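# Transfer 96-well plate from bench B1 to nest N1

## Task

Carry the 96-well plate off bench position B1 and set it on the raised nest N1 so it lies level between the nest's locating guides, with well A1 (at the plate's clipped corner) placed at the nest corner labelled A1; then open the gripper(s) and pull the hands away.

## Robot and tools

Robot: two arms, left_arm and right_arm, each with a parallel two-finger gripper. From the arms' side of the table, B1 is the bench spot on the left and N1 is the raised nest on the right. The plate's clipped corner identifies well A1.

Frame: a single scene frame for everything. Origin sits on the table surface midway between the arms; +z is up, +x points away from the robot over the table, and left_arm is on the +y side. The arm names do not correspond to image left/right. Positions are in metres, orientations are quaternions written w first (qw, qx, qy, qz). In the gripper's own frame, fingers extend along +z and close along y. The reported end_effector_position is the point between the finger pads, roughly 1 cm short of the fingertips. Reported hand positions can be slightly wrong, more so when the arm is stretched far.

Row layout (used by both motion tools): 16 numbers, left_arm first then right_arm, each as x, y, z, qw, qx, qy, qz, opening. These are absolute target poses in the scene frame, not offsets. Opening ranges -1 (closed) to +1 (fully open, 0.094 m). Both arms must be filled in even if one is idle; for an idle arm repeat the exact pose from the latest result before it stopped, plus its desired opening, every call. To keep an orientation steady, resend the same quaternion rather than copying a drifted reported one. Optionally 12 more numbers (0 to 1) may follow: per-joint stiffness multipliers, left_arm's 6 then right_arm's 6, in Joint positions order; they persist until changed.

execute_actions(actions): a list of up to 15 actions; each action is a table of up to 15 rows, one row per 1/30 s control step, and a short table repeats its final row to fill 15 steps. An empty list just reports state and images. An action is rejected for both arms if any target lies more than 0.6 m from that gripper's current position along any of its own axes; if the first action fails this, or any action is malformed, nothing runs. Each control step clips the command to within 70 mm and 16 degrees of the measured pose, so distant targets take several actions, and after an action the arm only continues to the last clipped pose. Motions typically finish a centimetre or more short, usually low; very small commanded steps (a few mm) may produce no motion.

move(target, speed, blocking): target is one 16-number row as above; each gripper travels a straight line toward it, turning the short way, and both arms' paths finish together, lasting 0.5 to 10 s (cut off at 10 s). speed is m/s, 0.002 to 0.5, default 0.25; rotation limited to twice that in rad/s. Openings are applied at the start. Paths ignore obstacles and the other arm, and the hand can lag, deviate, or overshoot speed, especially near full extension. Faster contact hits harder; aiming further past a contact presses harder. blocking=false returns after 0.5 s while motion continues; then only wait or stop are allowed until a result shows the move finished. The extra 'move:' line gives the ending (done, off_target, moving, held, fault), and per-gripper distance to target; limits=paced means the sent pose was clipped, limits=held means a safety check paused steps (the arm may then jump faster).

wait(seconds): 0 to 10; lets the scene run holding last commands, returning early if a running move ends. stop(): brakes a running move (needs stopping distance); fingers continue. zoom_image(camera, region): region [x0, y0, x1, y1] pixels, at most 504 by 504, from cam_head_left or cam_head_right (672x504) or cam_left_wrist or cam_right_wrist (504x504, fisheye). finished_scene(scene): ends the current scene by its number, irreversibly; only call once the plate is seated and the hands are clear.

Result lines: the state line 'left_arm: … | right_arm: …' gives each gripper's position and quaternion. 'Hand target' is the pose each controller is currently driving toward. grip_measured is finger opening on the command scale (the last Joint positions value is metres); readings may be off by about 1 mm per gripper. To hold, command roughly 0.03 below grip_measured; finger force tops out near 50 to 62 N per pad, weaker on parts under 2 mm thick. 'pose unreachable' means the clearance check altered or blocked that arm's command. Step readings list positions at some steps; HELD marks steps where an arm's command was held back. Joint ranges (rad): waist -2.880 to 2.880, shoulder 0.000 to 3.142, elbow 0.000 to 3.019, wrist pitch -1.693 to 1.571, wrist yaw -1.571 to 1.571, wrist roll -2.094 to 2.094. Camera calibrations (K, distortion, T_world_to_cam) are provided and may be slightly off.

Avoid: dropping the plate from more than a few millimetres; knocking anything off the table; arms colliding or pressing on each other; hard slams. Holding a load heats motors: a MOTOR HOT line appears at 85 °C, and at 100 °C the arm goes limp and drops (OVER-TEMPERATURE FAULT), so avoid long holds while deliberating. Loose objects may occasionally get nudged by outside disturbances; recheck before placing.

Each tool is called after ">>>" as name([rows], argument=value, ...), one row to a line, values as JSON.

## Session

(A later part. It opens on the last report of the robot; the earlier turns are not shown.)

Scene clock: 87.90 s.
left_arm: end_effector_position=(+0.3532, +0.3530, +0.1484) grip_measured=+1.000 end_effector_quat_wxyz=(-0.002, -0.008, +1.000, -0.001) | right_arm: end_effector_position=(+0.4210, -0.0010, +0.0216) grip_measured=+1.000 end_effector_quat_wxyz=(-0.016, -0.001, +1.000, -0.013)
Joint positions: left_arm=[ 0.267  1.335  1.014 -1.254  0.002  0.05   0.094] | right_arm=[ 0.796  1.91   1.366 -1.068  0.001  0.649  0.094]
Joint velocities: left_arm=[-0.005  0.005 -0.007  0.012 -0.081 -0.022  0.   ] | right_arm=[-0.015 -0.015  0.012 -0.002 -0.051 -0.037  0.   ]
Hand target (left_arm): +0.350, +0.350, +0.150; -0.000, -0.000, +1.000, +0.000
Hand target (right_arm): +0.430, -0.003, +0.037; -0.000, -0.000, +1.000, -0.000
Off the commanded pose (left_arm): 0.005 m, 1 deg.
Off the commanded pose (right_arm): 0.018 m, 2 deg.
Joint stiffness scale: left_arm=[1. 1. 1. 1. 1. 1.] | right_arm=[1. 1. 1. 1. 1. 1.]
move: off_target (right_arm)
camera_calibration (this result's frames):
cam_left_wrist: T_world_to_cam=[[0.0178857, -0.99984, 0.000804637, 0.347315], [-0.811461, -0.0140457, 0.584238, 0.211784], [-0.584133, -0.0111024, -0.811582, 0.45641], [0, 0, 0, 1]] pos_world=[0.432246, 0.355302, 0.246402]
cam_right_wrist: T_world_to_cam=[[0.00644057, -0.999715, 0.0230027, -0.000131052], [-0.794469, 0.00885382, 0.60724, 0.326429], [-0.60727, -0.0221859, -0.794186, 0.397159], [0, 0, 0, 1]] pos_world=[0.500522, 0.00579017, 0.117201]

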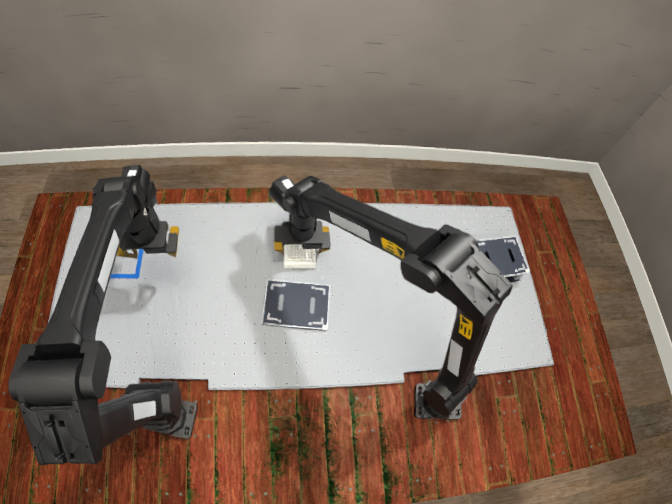

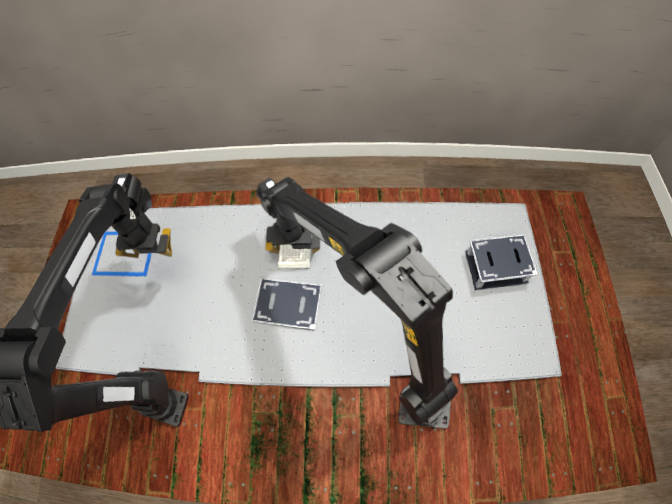

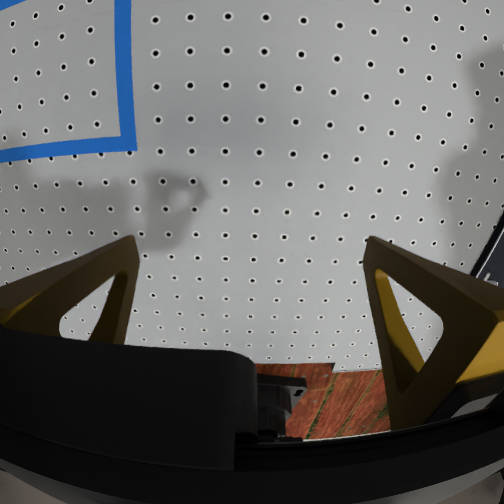

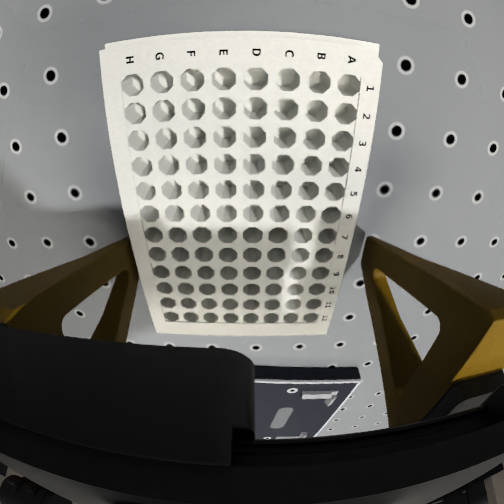

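>>> move(target=[0.35,0.35,0.15,0,0,-1,0,1, 0.426,0.001,0.006,0,0,1,0,1], speed=0.03)

Scene clock: 90.83 s.
left_arm: end_effector_position=(+0.3532, +0.3530, +0.1484) grip_measured=+1.000 end_effector_quat_wxyz=(-0.002, -0.008, +1.000, -0.001) | right_arm: end_effector_position=(+0.4242, +0.0009, +0.0165) grip_measured=+1.000 end_effector_quat_wxyz=(-0.002, -0.001, +1.000, -0.004)
Joint positions: left_arm=[ 0.267  1.335  1.014 -1.254  0.002  0.05   0.094] | right_arm=[ 0.796  1.906  1.345 -1.017  0.004  0.649  0.094]
Joint velocities: left_arm=[-0.005 -0.005  0.007  0.012 -0.066  0.007  0.   ] | right_arm=[ 0.005 -0.005 -0.017 -0.012  0.007  0.051  0.   ]
Hand target (left_arm): +0.350, +0.350, +0.150; -0.000, -0.000, +1.000, +0.000
Hand target (right_arm): +0.426, +0.001, +0.006; -0.000, +0.000, +1.000, -0.000
Off the commanded pose (left_arm): 0.005 m, 1 deg.
Off the commanded pose (right_arm): 0.011 m, 0 deg.
Joint stiffness scale: left_arm=[1. 1. 1. 1. 1. 1.] | right_arm=[1. 1. 1. 1. 1. 1.]
move: off_target (right_arm)
camera_calibration (this result's frames):
cam_left_wrist: T_world_to_cam=[[0.0178857, -0.99984, 0.000804637, 0.347315], [-0.811461, -0.0140457, 0.584238, 0.211784], [-0.584133, -0.0111024, -0.811582, 0.45641], [0, 0, 0, 1]] pos_world=[0.432246, 0.355302, 0.246402]
cam_right_wrist: T_world_to_cam=[[0.00610626, -0.999972, 0.00443051, 0.0022975], [-0.811391, -0.002365, 0.584499, 0.339533], [-0.584472, -0.00716398, -0.811382, 0.385675], [0, 0, 0, 1]] pos_world=[0.500896, 0.0058634, 0.114463]

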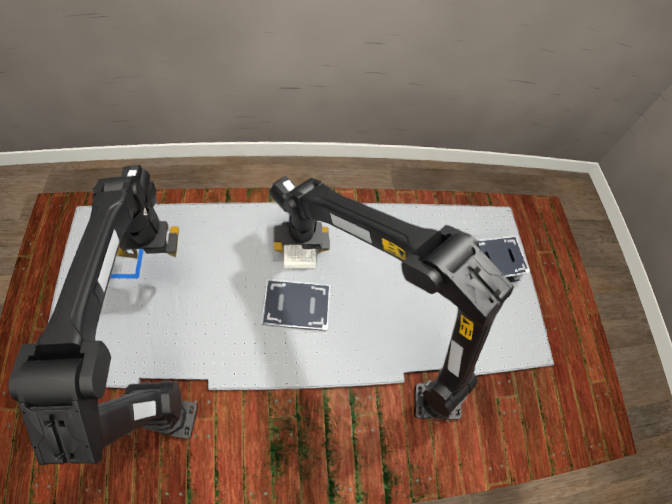

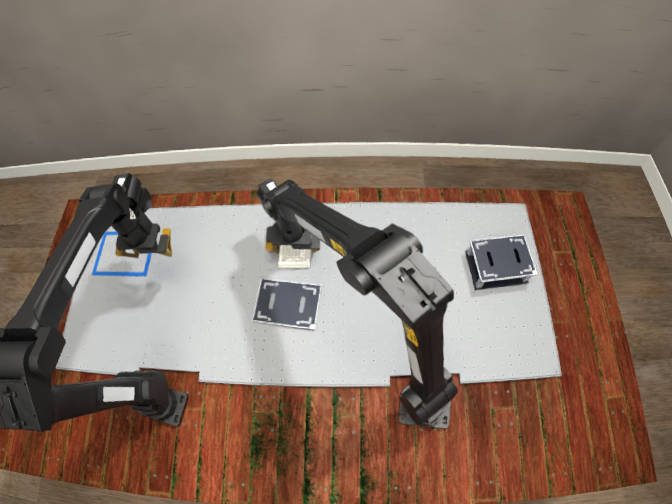

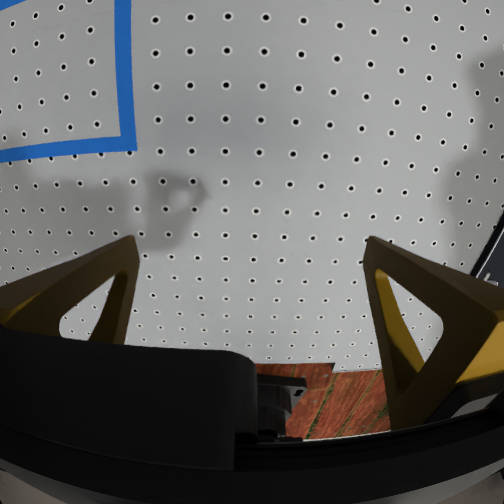

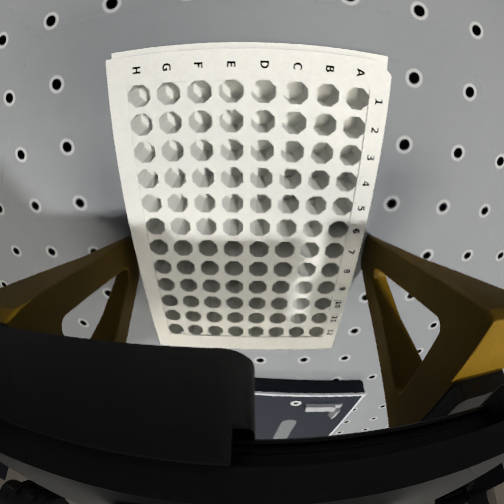

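>>> move(target=[0.35,0.35,0.15,0,0,-1,0,1, 0.425,0.001,0.014,0,0,1,0,0.74], speed=0.03)

>>> move(target=[0.35,0.35,0.15,0,0,-1,0,1, 0.425,0.001,0.10,0,0,1,0,0.74], speed=0.08)

Scene clock: 93.80 s.
left_arm: end_effector_position=(+0.3532, +0.3530, +0.1484) grip_measured=+1.000 end_effector_quat_wxyz=(-0.002, -0.008, +1.000, -0.001) | right_arm: end_effector_position=(+0.4247, +0.0004, +0.0167) grip_measured=+0.768 end_effector_quat_wxyz=(-0.000, -0.001, +1.000, -0.005)
Joint positions: left_arm=[ 0.267  1.335  1.014 -1.254  0.002  0.05   0.094] | right_arm=[ 0.796  1.906  1.345 -1.016  0.008  0.649  0.083]
Joint velocities: left_arm=[-0.015 -0.005 -0.012  0.012  0.037 -0.007  0.   ] | right_arm=[ 0.005 -0.005 -0.002  0.002  0.022  0.022 -0.001]
Hand target (left_arm): +0.350, +0.350, +0.150; -0.000, -0.000, +1.000, +0.000
Hand target (right_arm): +0.425, +0.001, +0.014; -0.000, +0.000, +1.000, -0.000
Off the commanded pose (left_arm): 0.005 m, 1 deg.
Off the commanded pose (right_arm): 0.003 m, 1 deg.
Joint stiffness scale: left_arm=[1. 1. 1. 1. 1. 1.] | right_arm=[1. 1. 1. 1. 1. 1.]
move: done
camera_calibration (this result's frames):
cam_left_wrist: T_world_to_cam=[[0.0178857, -0.99984, 0.000804637, 0.347315], [-0.811461, -0.0140457, 0.584238, 0.211784], [-0.584133, -0.0111024, -0.811582, 0.45641], [0, 0, 0, 1]] pos_world=[0.432246, 0.355302, 0.246402]
cam_right_wrist: T_world_to_cam=[[0.00611614, -0.999954, 0.0073255, 0.00175002], [-0.813228, -0.000710816, 0.581945, 0.340681], [-0.581913, -0.00951656, -0.813195, 0.385096], [0, 0, 0, 1]] pos_world=[0.501133, 0.00565689, 0.114888]

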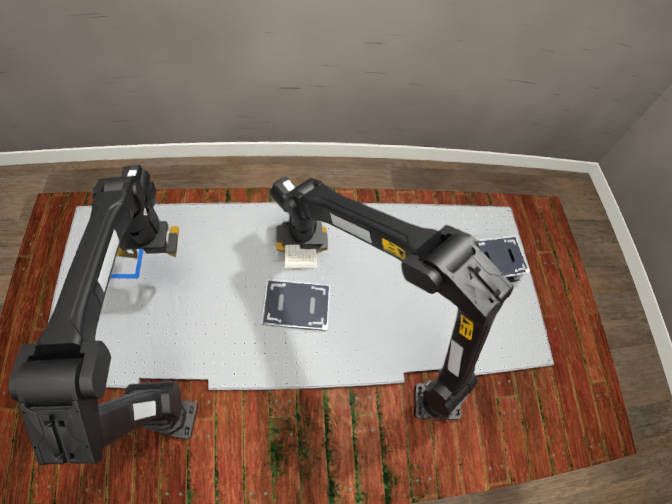

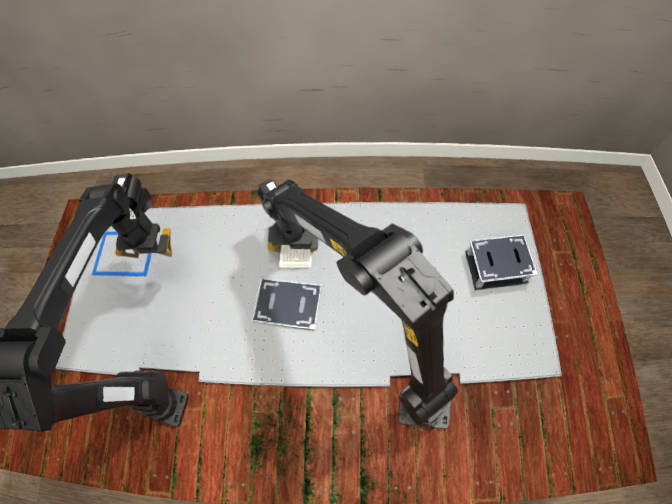

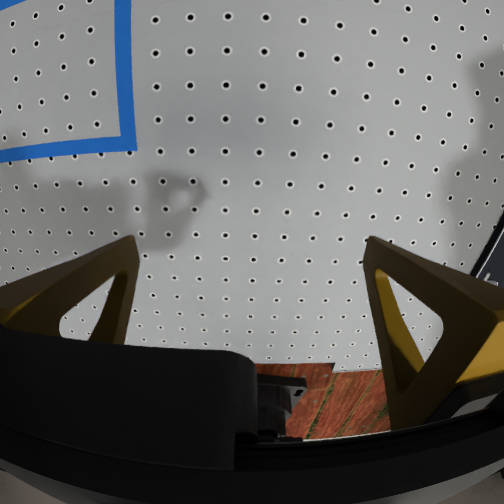

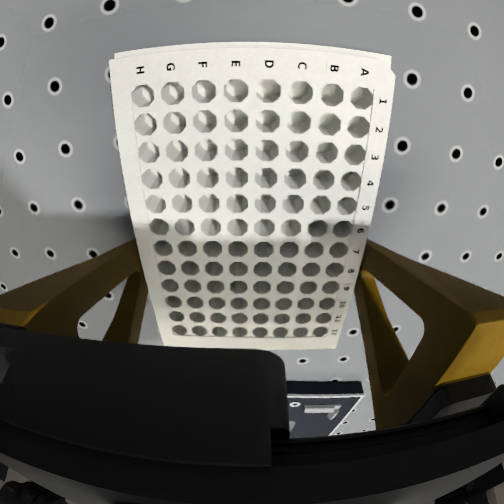

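Scene clock: 95.23 s.
left_arm: end_effector_position=(+0.3532, +0.3530, +0.1484) grip_measured=+1.000 end_effector_quat_wxyz=(-0.002, -0.008, +1.000, -0.001) | right_arm: end_effector_position=(+0.4105, -0.0092, +0.0716) grip_measured=+0.768 end_effector_quat_wxyz=(-0.024, -0.001, +1.000, -0.020)
Joint positions: left_arm=[ 0.267  1.335  1.014 -1.254  0.002  0.05   0.094] | right_arm=[ 0.796  1.831  1.392 -1.195  0.002  0.649  0.083]
Joint velocities: left_arm=[ 0.005 -0.005 -0.007 -0.002 -0.007 -0.037  0.   ] | right_arm=[ 0.005  0.015  0.012 -0.007 -0.037 -0.051 -0.   ]
Hand target (left_arm): +0.350, +0.350, +0.150; -0.000, -0.000, +1.000, +0.000
Hand target (right_arm): +0.425, +0.001, +0.100; +0.000, +0.000, +1.000, +0.000
Off the commanded pose (left_arm): 0.005 m, 1 deg.
Off the commanded pose (right_arm): 0.033 m, 4 deg.
Joint stiffness scale: left_arm=[1. 1. 1. 1. 1. 1.] | right_arm=[1. 1. 1. 1. 1. 1.]
move: off_target (right_arm)
camera_calibration (this result's frames):
cam_left_wrist: T_world_to_cam=[[0.0178857, -0.99984, 0.000804637, 0.347315], [-0.811461, -0.0140457, 0.584238, 0.211784], [-0.584133, -0.0111024, -0.811582, 0.45641], [0, 0, 0, 1]] pos_world=[0.432246, 0.355302, 0.246402]
cam_right_wrist: T_world_to_cam=[[0.0069825, -0.999303, 0.0366648, -0.010603], [-0.784135, 0.0172818, 0.620349, 0.282659], [-0.620551, -0.0330818, -0.783468, 0.434871], [0, 0, 0, 1]] pos_world=[0.491576, -0.0010942, 0.165749]

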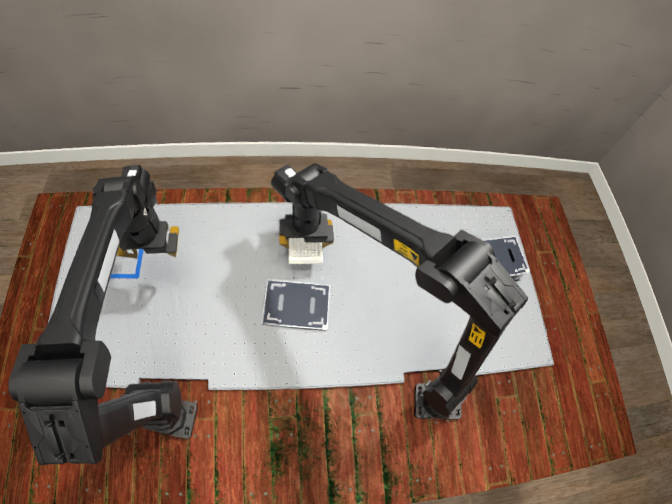

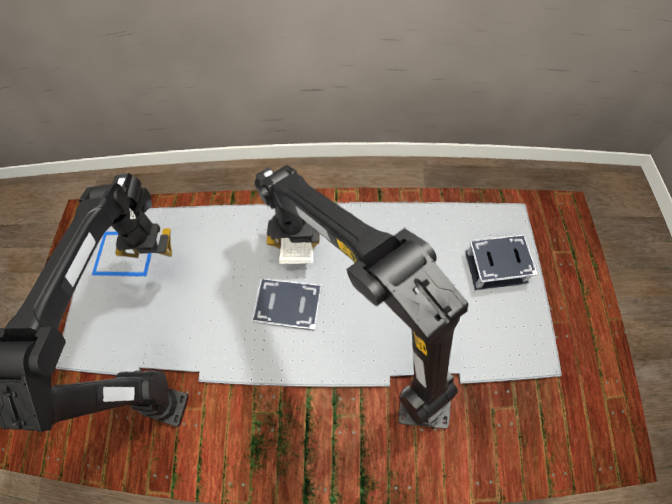

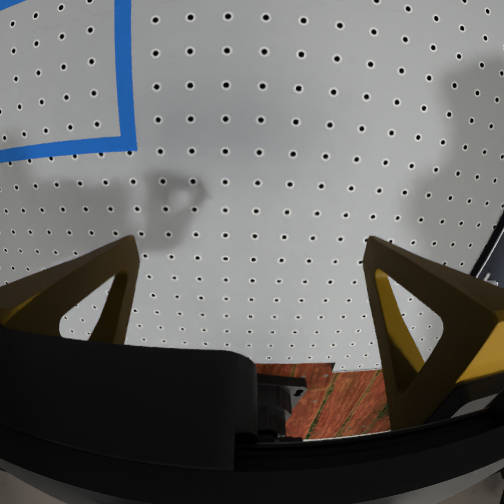

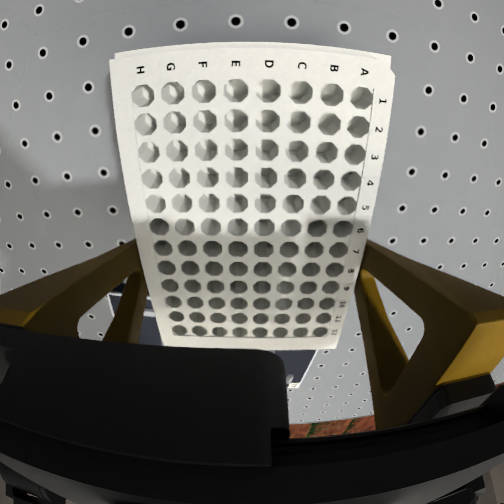

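>>> move(target=[0.35,0.35,0.15,0,0,-1,0,1, 0.372,-0.556,0.17,0,0.676,0.737,0,0.74], speed=0.2)

Scene clock: 103.67 s.
left_arm: end_effector_position=(+0.3532, +0.3530, +0.1484) grip_measured=+1.000 end_effector_quat_wxyz=(-0.002, -0.008, +1.000, -0.001) | right_arm: end_effector_position=(+0.3548, -0.5430, +0.1542) grip_measured=+0.768 end_effector_quat_wxyz=(-0.032, +0.670, +0.741, -0.003)
Joint positions: left_arm=[ 0.267  1.335  1.014 -1.254  0.002  0.05   0.094] | right_arm=[-0.416  1.517  1.218 -1.335 -0.005  0.909  0.083]
Joint velocities: left_arm=[ 0.015  0.005 -0.007  0.012 -0.022  0.022  0.   ] | right_arm=[-0.005  0.005 -0.002 -0.012 -0.051 -0.037 -0.001]
Hand target (left_arm): +0.350, +0.350, +0.150; -0.000, -0.000, +1.000, +0.000
Hand target (right_arm): +0.368, -0.553, +0.171; -0.013, +0.676, +0.737, +0.001
Off the commanded pose (left_arm): 0.005 m, 1 deg.
Off the commanded pose (right_arm): 0.027 m, 4 deg.
Joint stiffness scale: left_arm=[1. 1. 1. 1. 1. 1.] | right_arm=[1. 1. 1. 1. 1. 1.]
move: off_target (right_arm)
camera_calibration (this result's frames):
cam_left_wrist: T_world_to_cam=[[0.0178857, -0.99984, 0.000804637, 0.347315], [-0.811461, -0.0140457, 0.584238, 0.211784], [-0.584133, -0.0111024, -0.811582, 0.45641], [0, 0, 0, 1]] pos_world=[0.432246, 0.355302, 0.246402]
cam_right_wrist: T_world_to_cam=[[-0.993434, -0.105235, 0.0448837, 0.292396], [-0.0554267, 0.785908, 0.615855, 0.356517], [-0.100084, 0.609323, -0.78658, 0.61202], [0, 0, 0, 1]] pos_world=[0.37149, -0.622338, 0.248716]

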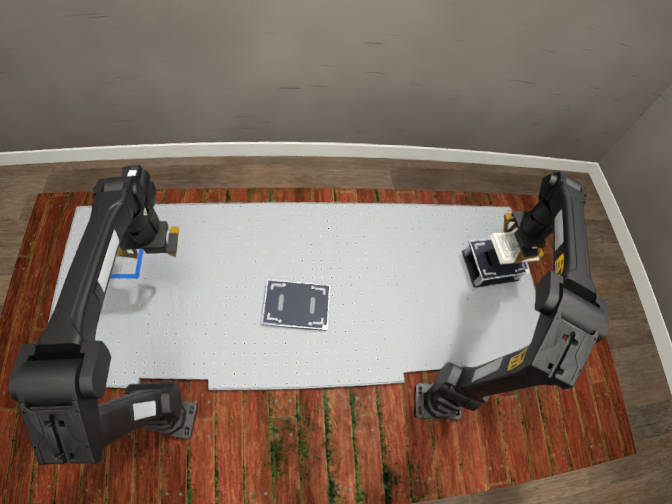

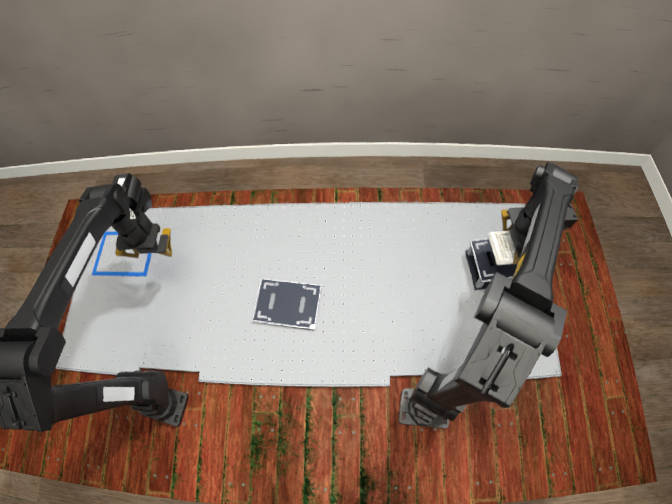

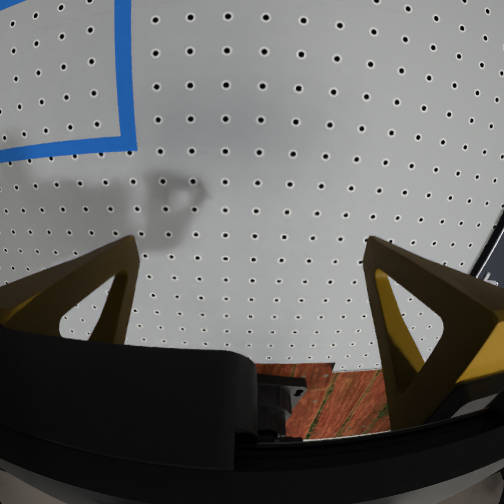

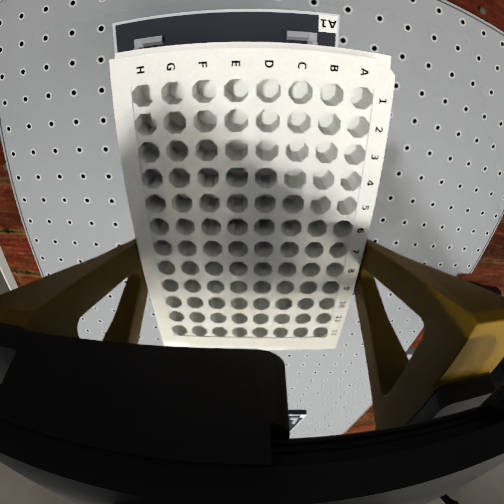

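Descend to about 0.125.

>>> move(target=[0.35,0.35,0.15,0,0,-1,0,1, 0.368,-0.558,0.118,0,0.676,0.737,0,0.74], speed=0.04)

Scene clock: 107.03 s.
left_arm: end_effector_position=(+0.3532, +0.3530, +0.1484) grip_measured=+1.000 end_effector_quat_wxyz=(-0.002, -0.008, +1.000, -0.001) | right_arm: end_effector_position=(+0.3674, -0.5515, +0.1195) grip_measured=+0.768 end_effector_quat_wxyz=(-0.004, +0.671, +0.741, +0.000)
Joint positions: left_arm=[ 0.267  1.335  1.014 -1.254  0.002  0.05   0.094] | right_arm=[-0.416  1.551  1.161 -1.188 -0.002  0.91   0.083]
Joint velocities: left_arm=[-0.005 -0.005 -0.007  0.012 -0.007 -0.081  0.   ] | right_arm=[-0.015 -0.005  0.002 -0.002 -0.022 -0.007  0.   ]
Hand target (left_arm): +0.350, +0.350, +0.150; -0.000, -0.000, +1.000, +0.000
Hand target (right_arm): +0.367, -0.558, +0.118; -0.000, +0.676, +0.737, -0.000
Off the commanded pose (left_arm): 0.005 m, 1 deg.
Off the commanded pose (right_arm): 0.007 m, 1 deg.
Joint stiffness scale: left_arm=[1. 1. 1. 1. 1. 1.] | right_arm=[1. 1. 1. 1. 1. 1.]
move: done
camera_calibration (this result's frames):
cam_left_wrist: T_world_to_cam=[[0.0178857, -0.99984, 0.000804637, 0.347315], [-0.811461, -0.0140457, 0.584238, 0.211784], [-0.584133, -0.0111024, -0.811582, 0.45641], [0, 0, 0, 1]] pos_world=[0.432246, 0.355302, 0.246402]
cam_right_wrist: T_world_to_cam=[[-0.994675, -0.103052, 0.00126493, 0.312459], [-0.08274, 0.805819, 0.586353, 0.409758], [-0.0614441, 0.583126, -0.810054, 0.565336], [0, 0, 0, 1]] pos_world=[0.379436, -0.627654, 0.217294]

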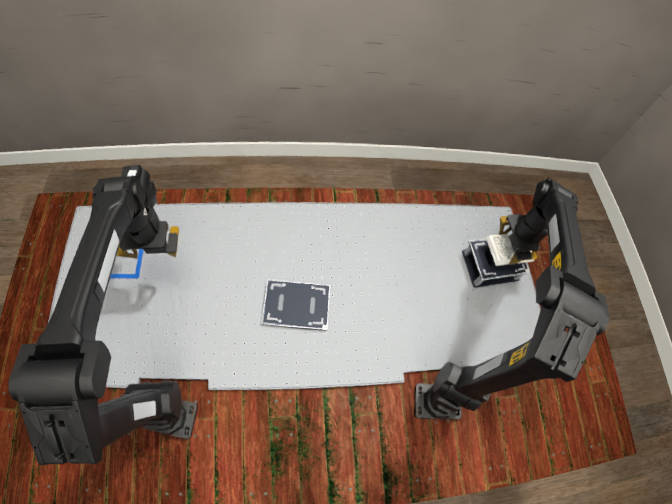

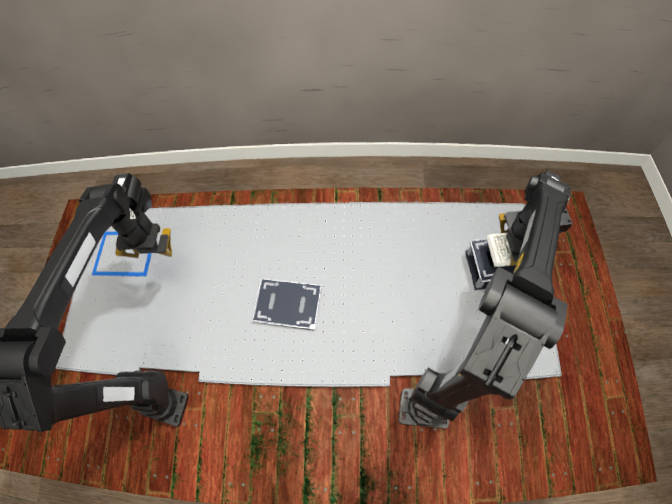

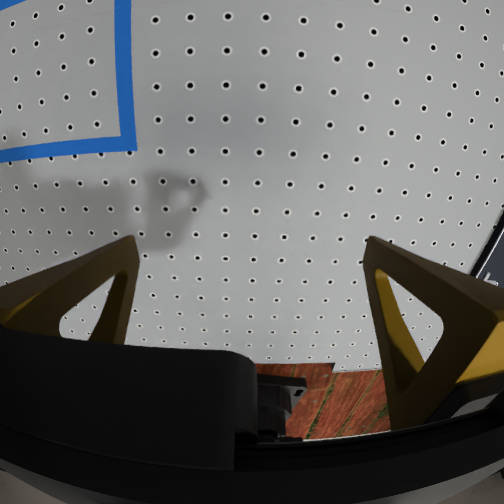

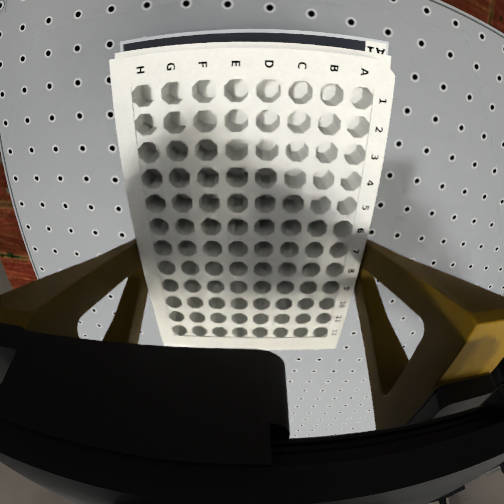

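>>> zoom_image(camera="cam_head_left", region=[450, 210, 560, 300])

>>> zoom_image(camera="cam_right_wrist", region=[90, 0, 410, 120])

Region (450, 210, 560, 300) of cam_head_left's 672x504 image, scaled by 4.582, with more detail than that image has; it fills the top 412 rows of this view, and the rest is white.

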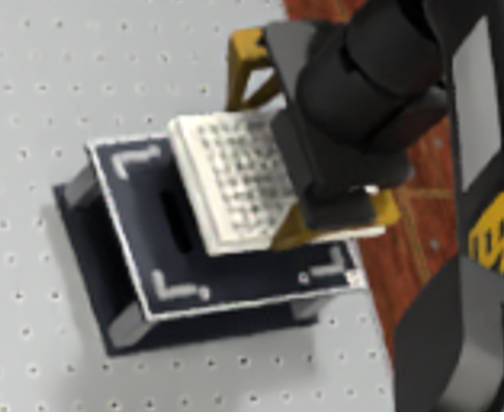

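Region (90, 0, 410, 120) of cam_right_wrist's 504x504 image, scaled by 1.575, with more detail than that image has; it fills the top 189 rows of this view, and the rest is white.

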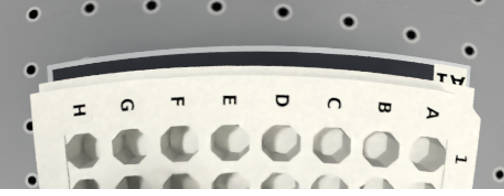

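>>> move(target=[0.35,0.35,0.15,0,0,-1,0,1, 0.366,-0.542,0.095,0,0.676,0.737,0,0.74], speed=0.03)

>>> zoom_image(camera="cam_head_left", region=[450, 210, 560, 300])

Scene clock: 114.43 s.
left_arm: end_effector_position=(+0.3532, +0.3530, +0.1484) grip_measured=+1.000 end_effector_quat_wxyz=(-0.002, -0.008, +1.000, -0.001) | right_arm: end_effector_position=(+0.3598, -0.5447, +0.0971) grip_measured=+0.768 end_effector_quat_wxyz=(-0.003, +0.677, +0.736, +0.000)
Joint positions: left_arm=[ 0.267  1.335  1.014 -1.254  0.002  0.05   0.094] | right_arm=[-0.411  1.551  1.096 -1.123 -0.002  0.93   0.083]
Joint velocities: left_arm=[-0.005 -0.015  0.002  0.012  0.037 -0.022  0.   ] | right_arm=[-0.005 -0.005 -0.007  0.012 -0.007 -0.051 -0.   ]
Hand target (left_arm): +0.350, +0.350, +0.150; -0.000, -0.000, +1.000, +0.000
Hand target (right_arm): +0.365, -0.542, +0.095; -0.000, +0.676, +0.737, -0.000
Off the commanded pose (left_arm): 0.005 m, 1 deg.
Off the commanded pose (right_arm): 0.007 m, 0 deg.
Joint stiffness scale: left_arm=[1. 1. 1. 1. 1. 1.] | right_arm=[1. 1. 1. 1. 1. 1.]
move: done
camera_calibration (this result's frames):
cam_left_wrist: T_world_to_cam=[[0.0178857, -0.99984, 0.000804637, 0.347315], [-0.811461, -0.0140457, 0.584238, 0.211784], [-0.584133, -0.0111024, -0.811582, 0.45641], [0, 0, 0, 1]] pos_world=[0.432246, 0.355302, 0.246402]
cam_right_wrist: T_world_to_cam=[[-0.996132, -0.0878629, 0.00107195, 0.314532], [-0.0705639, 0.807158, 0.586103, 0.413182], [-0.0523619, 0.58376, -0.810236, 0.539794], [0, 0, 0, 1]] pos_world=[0.370736, -0.620978, 0.194856]

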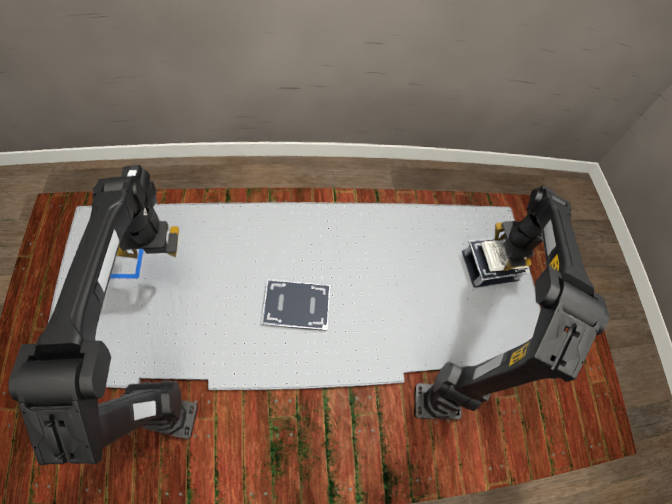

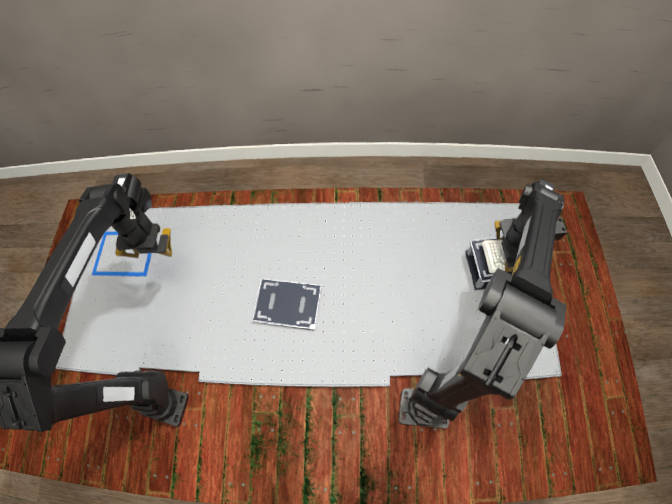

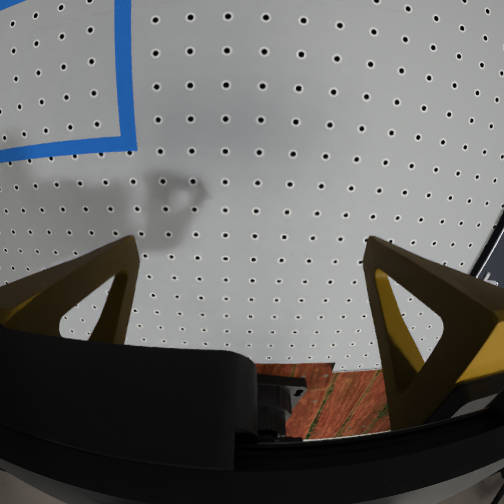

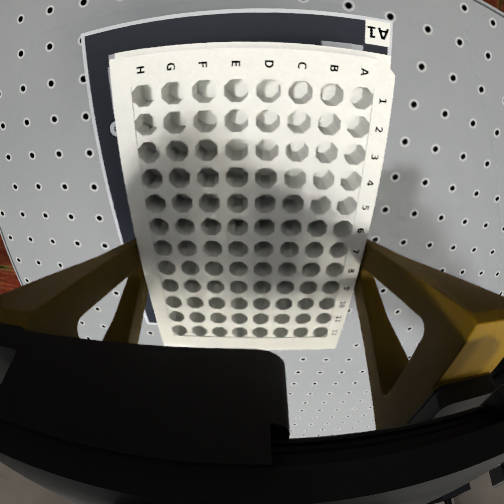

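Region (450, 210, 560, 300) of cam_head_left's 672x504 image, scaled by 4.582, with more detail than that image has; it fills the top 412 rows of this view, and the rest is white.

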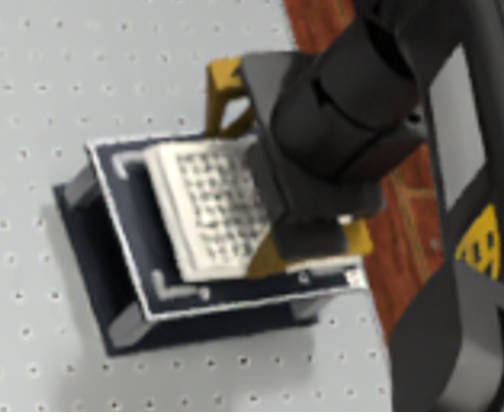

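>>> move(target=[0.35,0.35,0.15,0,0,-1,0,1, 0.373,-0.538,0.097,0,0.664,0.748,0,0.74], speed=0.03)

Scene clock: 116.93 s.
left_arm: end_effector_position=(+0.3532, +0.3530, +0.1484) grip_measured=+1.000 end_effector_quat_wxyz=(-0.002, -0.008, +1.000, -0.001) | right_arm: end_effector_position=(+0.3636, -0.5381, +0.0939) grip_measured=+0.768 end_effector_quat_wxyz=(-0.007, +0.671, +0.742, -0.000)
Joint positions: left_arm=[ 0.267  1.335  1.014 -1.254  0.002  0.05   0.094] | right_arm=[-0.394  1.559  1.096 -1.123 -0.002  0.931  0.083]
Joint velocities: left_arm=[-0.005 -0.015 -0.002 -0.017 -0.051 -0.051  0.   ] | right_arm=[-0.015  0.005 -0.002  0.002  0.007 -0.051 -0.001]
Hand target (left_arm): +0.350, +0.350, +0.150; -0.000, -0.000, +1.000, +0.000
Hand target (right_arm): +0.373, -0.538, +0.097; +0.000, +0.664, +0.748, -0.000
Off the commanded pose (left_arm): 0.005 m, 1 deg.
Off the commanded pose (right_arm): 0.010 m, 1 deg.
Joint stiffness scale: left_arm=[1. 1. 1. 1. 1. 1.] | right_arm=[1. 1. 1. 1. 1. 1.]
move: done
camera_calibration (this result's frames):
cam_left_wrist: T_world_to_cam=[[0.0178857, -0.99984, 0.000804637, 0.347315], [-0.811461, -0.0140457, 0.584238, 0.211784], [-0.584133, -0.0111024, -0.811582, 0.45641], [0, 0, 0, 1]] pos_world=[0.432246, 0.355302, 0.246402]
cam_right_wrist: T_world_to_cam=[[-0.99449, -0.104586, 0.00718102, 0.308727], [-0.080248, 0.803561, 0.589788, 0.411266], [-0.0674539, 0.585962, -0.807526, 0.539962], [0, 0, 0, 1]] pos_world=[0.376452, -0.614586, 0.191257]

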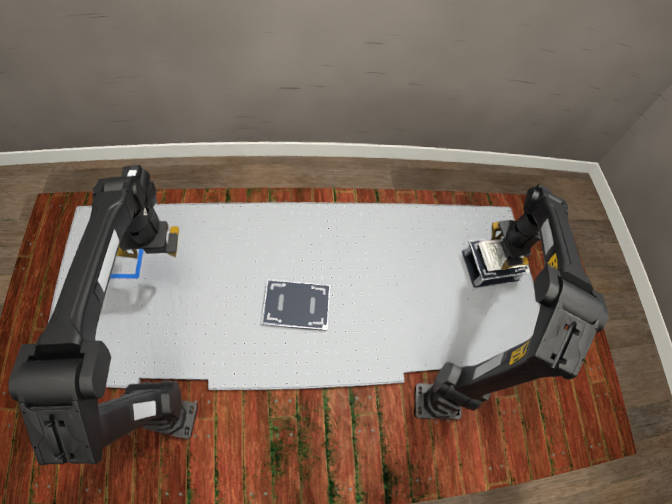

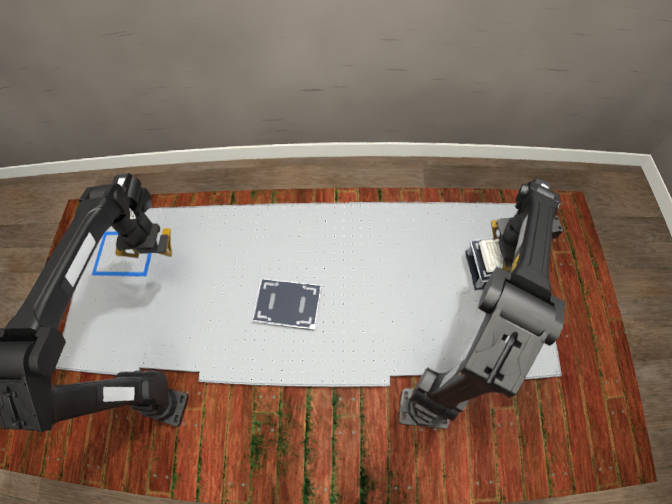

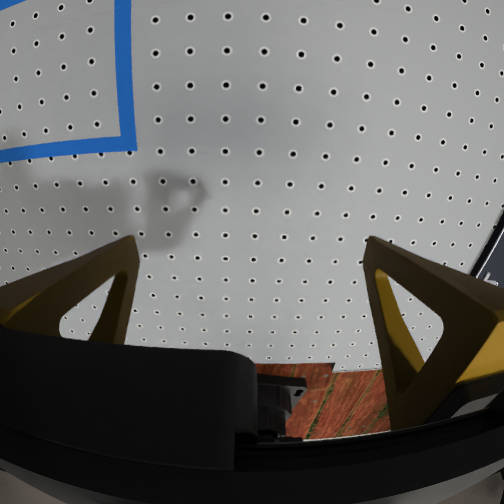

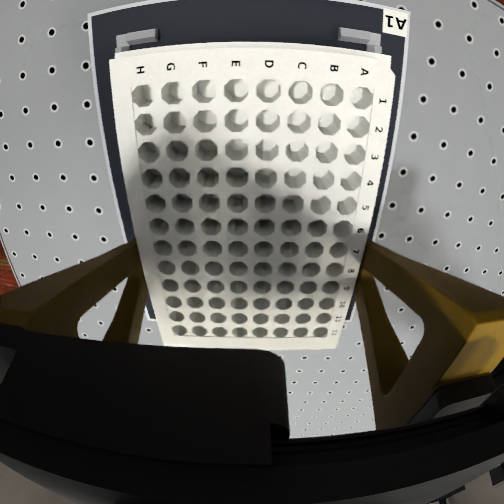

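>>> move(target=[0.35,0.35,0.15,0,0,-1,0,1, 0.370,-0.543,0.086,0,0.668,0.744,0,0.74], speed=0.02)

>>> zoom_image(camera="cam_head_left", region=[450, 210, 560, 300])

Scene clock: 120.23 s.
left_arm: end_effector_position=(+0.3532, +0.3530, +0.1484) grip_measured=+1.000 end_effector_quat_wxyz=(-0.002, -0.008, +1.000, -0.001) | right_arm: end_effector_position=(+0.3679, -0.5407, +0.0882) grip_measured=+0.768 end_effector_quat_wxyz=(-0.003, +0.671, +0.742, +0.000)
Joint positions: left_arm=[ 0.267  1.335  1.014 -1.254  0.002  0.05   0.094] | right_arm=[-0.394  1.572  1.096 -1.1   -0.002  0.931  0.083]
Joint velocities: left_arm=[-0.005 -0.005 -0.012  0.002 -0.007 -0.007  0.   ] | right_arm=[-0.015 -0.015  0.022  0.007 -0.007 -0.007 -0.   ]
Hand target (left_arm): +0.350, +0.350, +0.150; -0.000, -0.000, +1.000, +0.000
Hand target (right_arm): +0.370, -0.543, +0.086; +0.000, +0.668, +0.744, -0.000
Off the commanded pose (left_arm): 0.005 m, 1 deg.
Off the commanded pose (right_arm): 0.004 m, 0 deg.
Joint stiffness scale: left_arm=[1. 1. 1. 1. 1. 1.] | right_arm=[1. 1. 1. 1. 1. 1.]
move: done
camera_calibration (this result's frames):
cam_left_wrist: T_world_to_cam=[[0.0178857, -0.99984, 0.000804637, 0.347315], [-0.811461, -0.0140457, 0.584238, 0.211784], [-0.584133, -0.0111024, -0.811582, 0.45641], [0, 0, 0, 1]] pos_world=[0.432246, 0.355302, 0.246402]
cam_right_wrist: T_world_to_cam=[[-0.994517, -0.104571, 0.000391725, 0.313338], [-0.0845604, 0.806399, 0.585296, 0.420535], [-0.061521, 0.582053, -0.81082, 0.533248], [0, 0, 0, 1]] pos_world=[0.379987, -0.616732, 0.186108]

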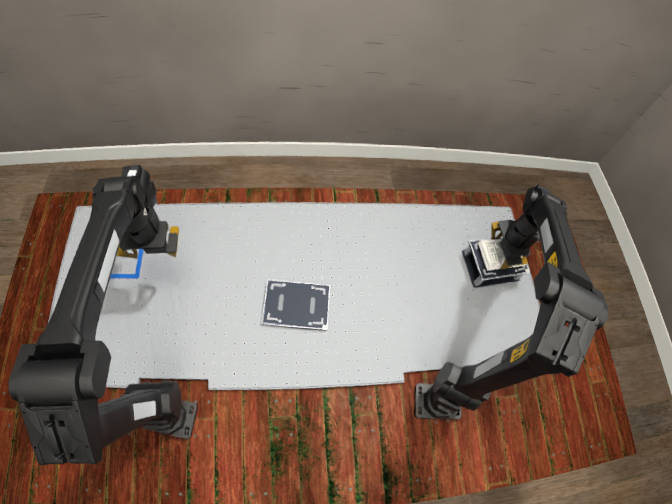

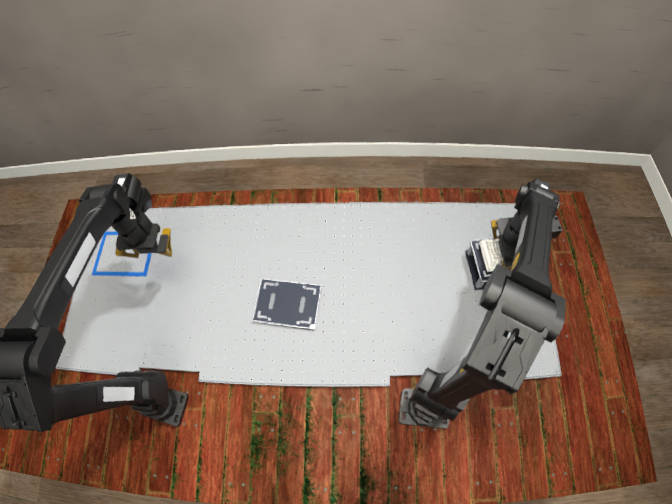

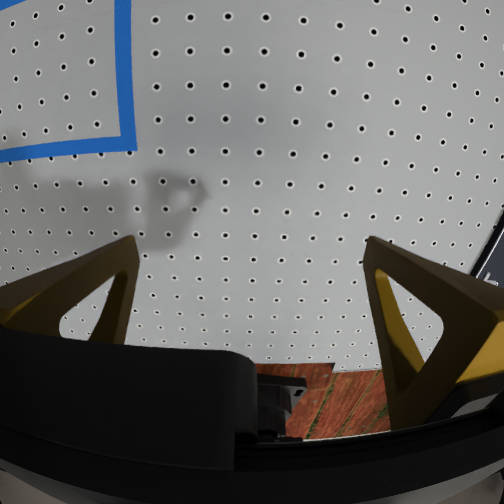

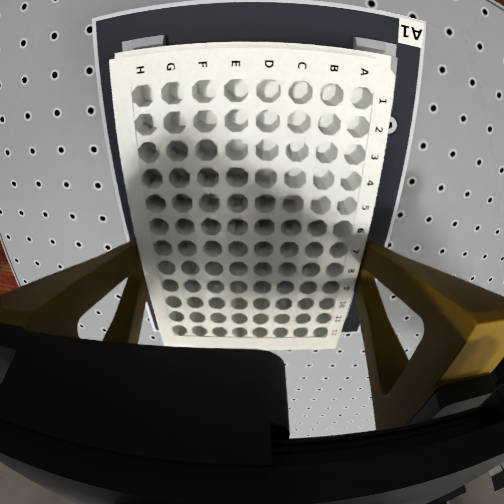

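Region (450, 210, 560, 300) of cam_head_left's 672x504 image, scaled by 4.582, with more detail than that image has; it fills the top 412 rows of this view, and the rest is white.

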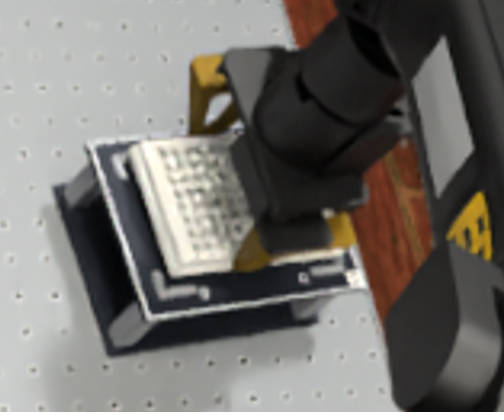

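>>> move(target=[0.35,0.35,0.15,0,0,-1,0,1, 0.362,-0.545,0.084,0,0.668,0.744,0,0.74], speed=0.02)

>>> zoom_image(camera="cam_head_left", region=[450, 210, 560, 300])

Scene clock: 123.17 s.
left_arm: end_effector_position=(+0.3532, +0.3530, +0.1484) grip_measured=+1.000 end_effector_quat_wxyz=(-0.002, -0.008, +1.000, -0.001) | right_arm: end_effector_position=(+0.3631, -0.5378, +0.0822) grip_measured=+0.768 end_effector_quat_wxyz=(-0.008, +0.667, +0.745, -0.001)
Joint positions: left_arm=[ 0.267  1.335  1.014 -1.254  0.002  0.05   0.094] | right_arm=[-0.394  1.572  1.078 -1.092 -0.002  0.921  0.083]
Joint velocities: left_arm=[ 0.005 -0.005 -0.002  0.002 -0.007 -0.095  0.   ] | right_arm=[ 0.005 -0.005 -0.007 -0.002 -0.022 -0.037  0.   ]
Hand target (left_arm): +0.350, +0.350, +0.150; -0.000, -0.000, +1.000, +0.000
Hand target (right_arm): +0.362, -0.545, +0.084; -0.000, +0.668, +0.744, -0.000
Off the commanded pose (left_arm): 0.005 m, 1 deg.
Off the commanded pose (right_arm): 0.007 m, 1 deg.
Joint stiffness scale: left_arm=[1. 1. 1. 1. 1. 1.] | right_arm=[1. 1. 1. 1. 1. 1.]
move: done
camera_calibration (this result's frames):
cam_left_wrist: T_world_to_cam=[[0.0178857, -0.99984, 0.000804637, 0.347315], [-0.811461, -0.0140457, 0.584238, 0.211784], [-0.584133, -0.0111024, -0.811582, 0.45641], [0, 0, 0, 1]] pos_world=[0.432246, 0.355302, 0.246402]
cam_right_wrist: T_world_to_cam=[[-0.993351, -0.114831, 0.00821722, 0.302252], [-0.0878828, 0.802471, 0.590184, 0.420019], [-0.0743652, 0.585537, -0.807227, 0.53262], [0, 0, 0, 1]] pos_world=[0.376763, -0.614214, 0.179573]

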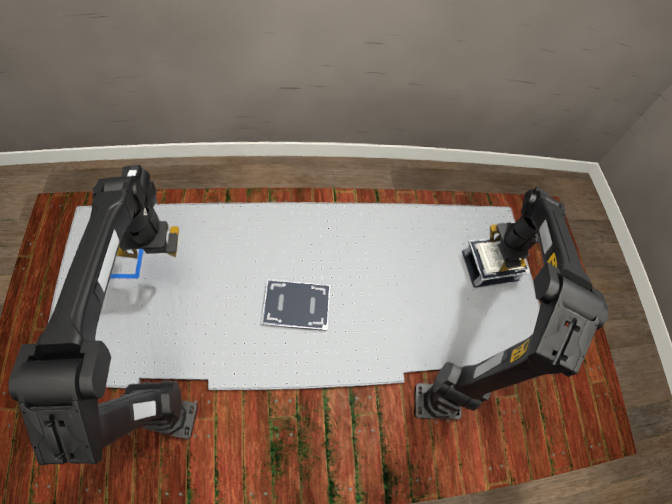

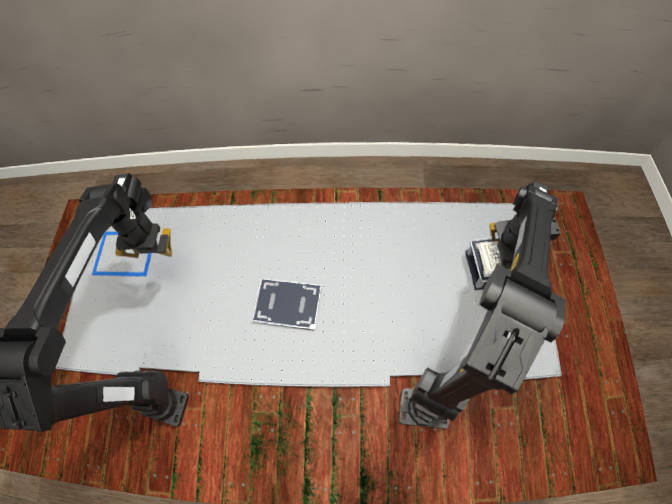

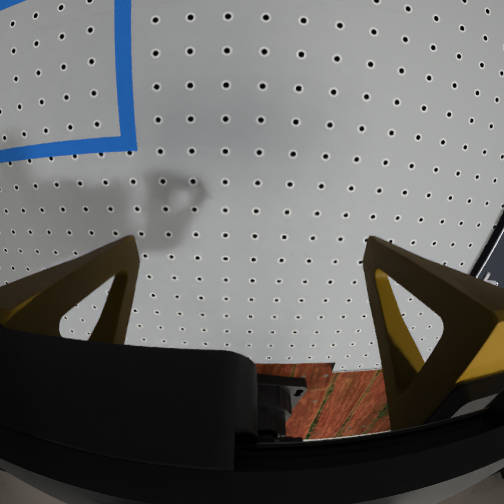

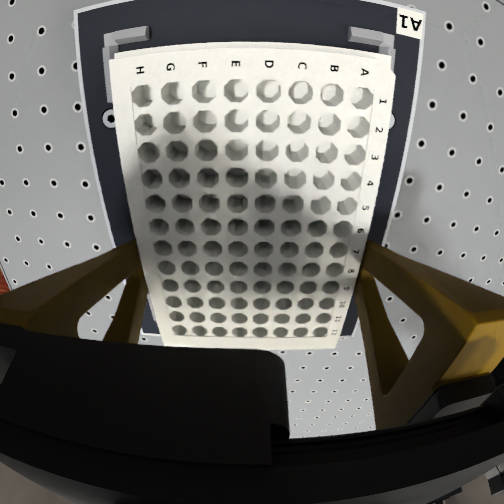

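Region (450, 210, 560, 300) of cam_head_left's 672x504 image, scaled by 4.582, with more detail than that image has; it fills the top 412 rows of this view, and the rest is white.

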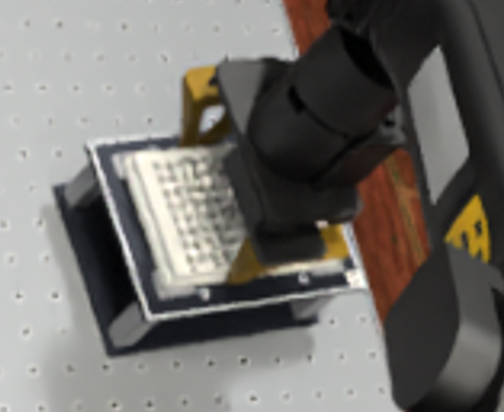

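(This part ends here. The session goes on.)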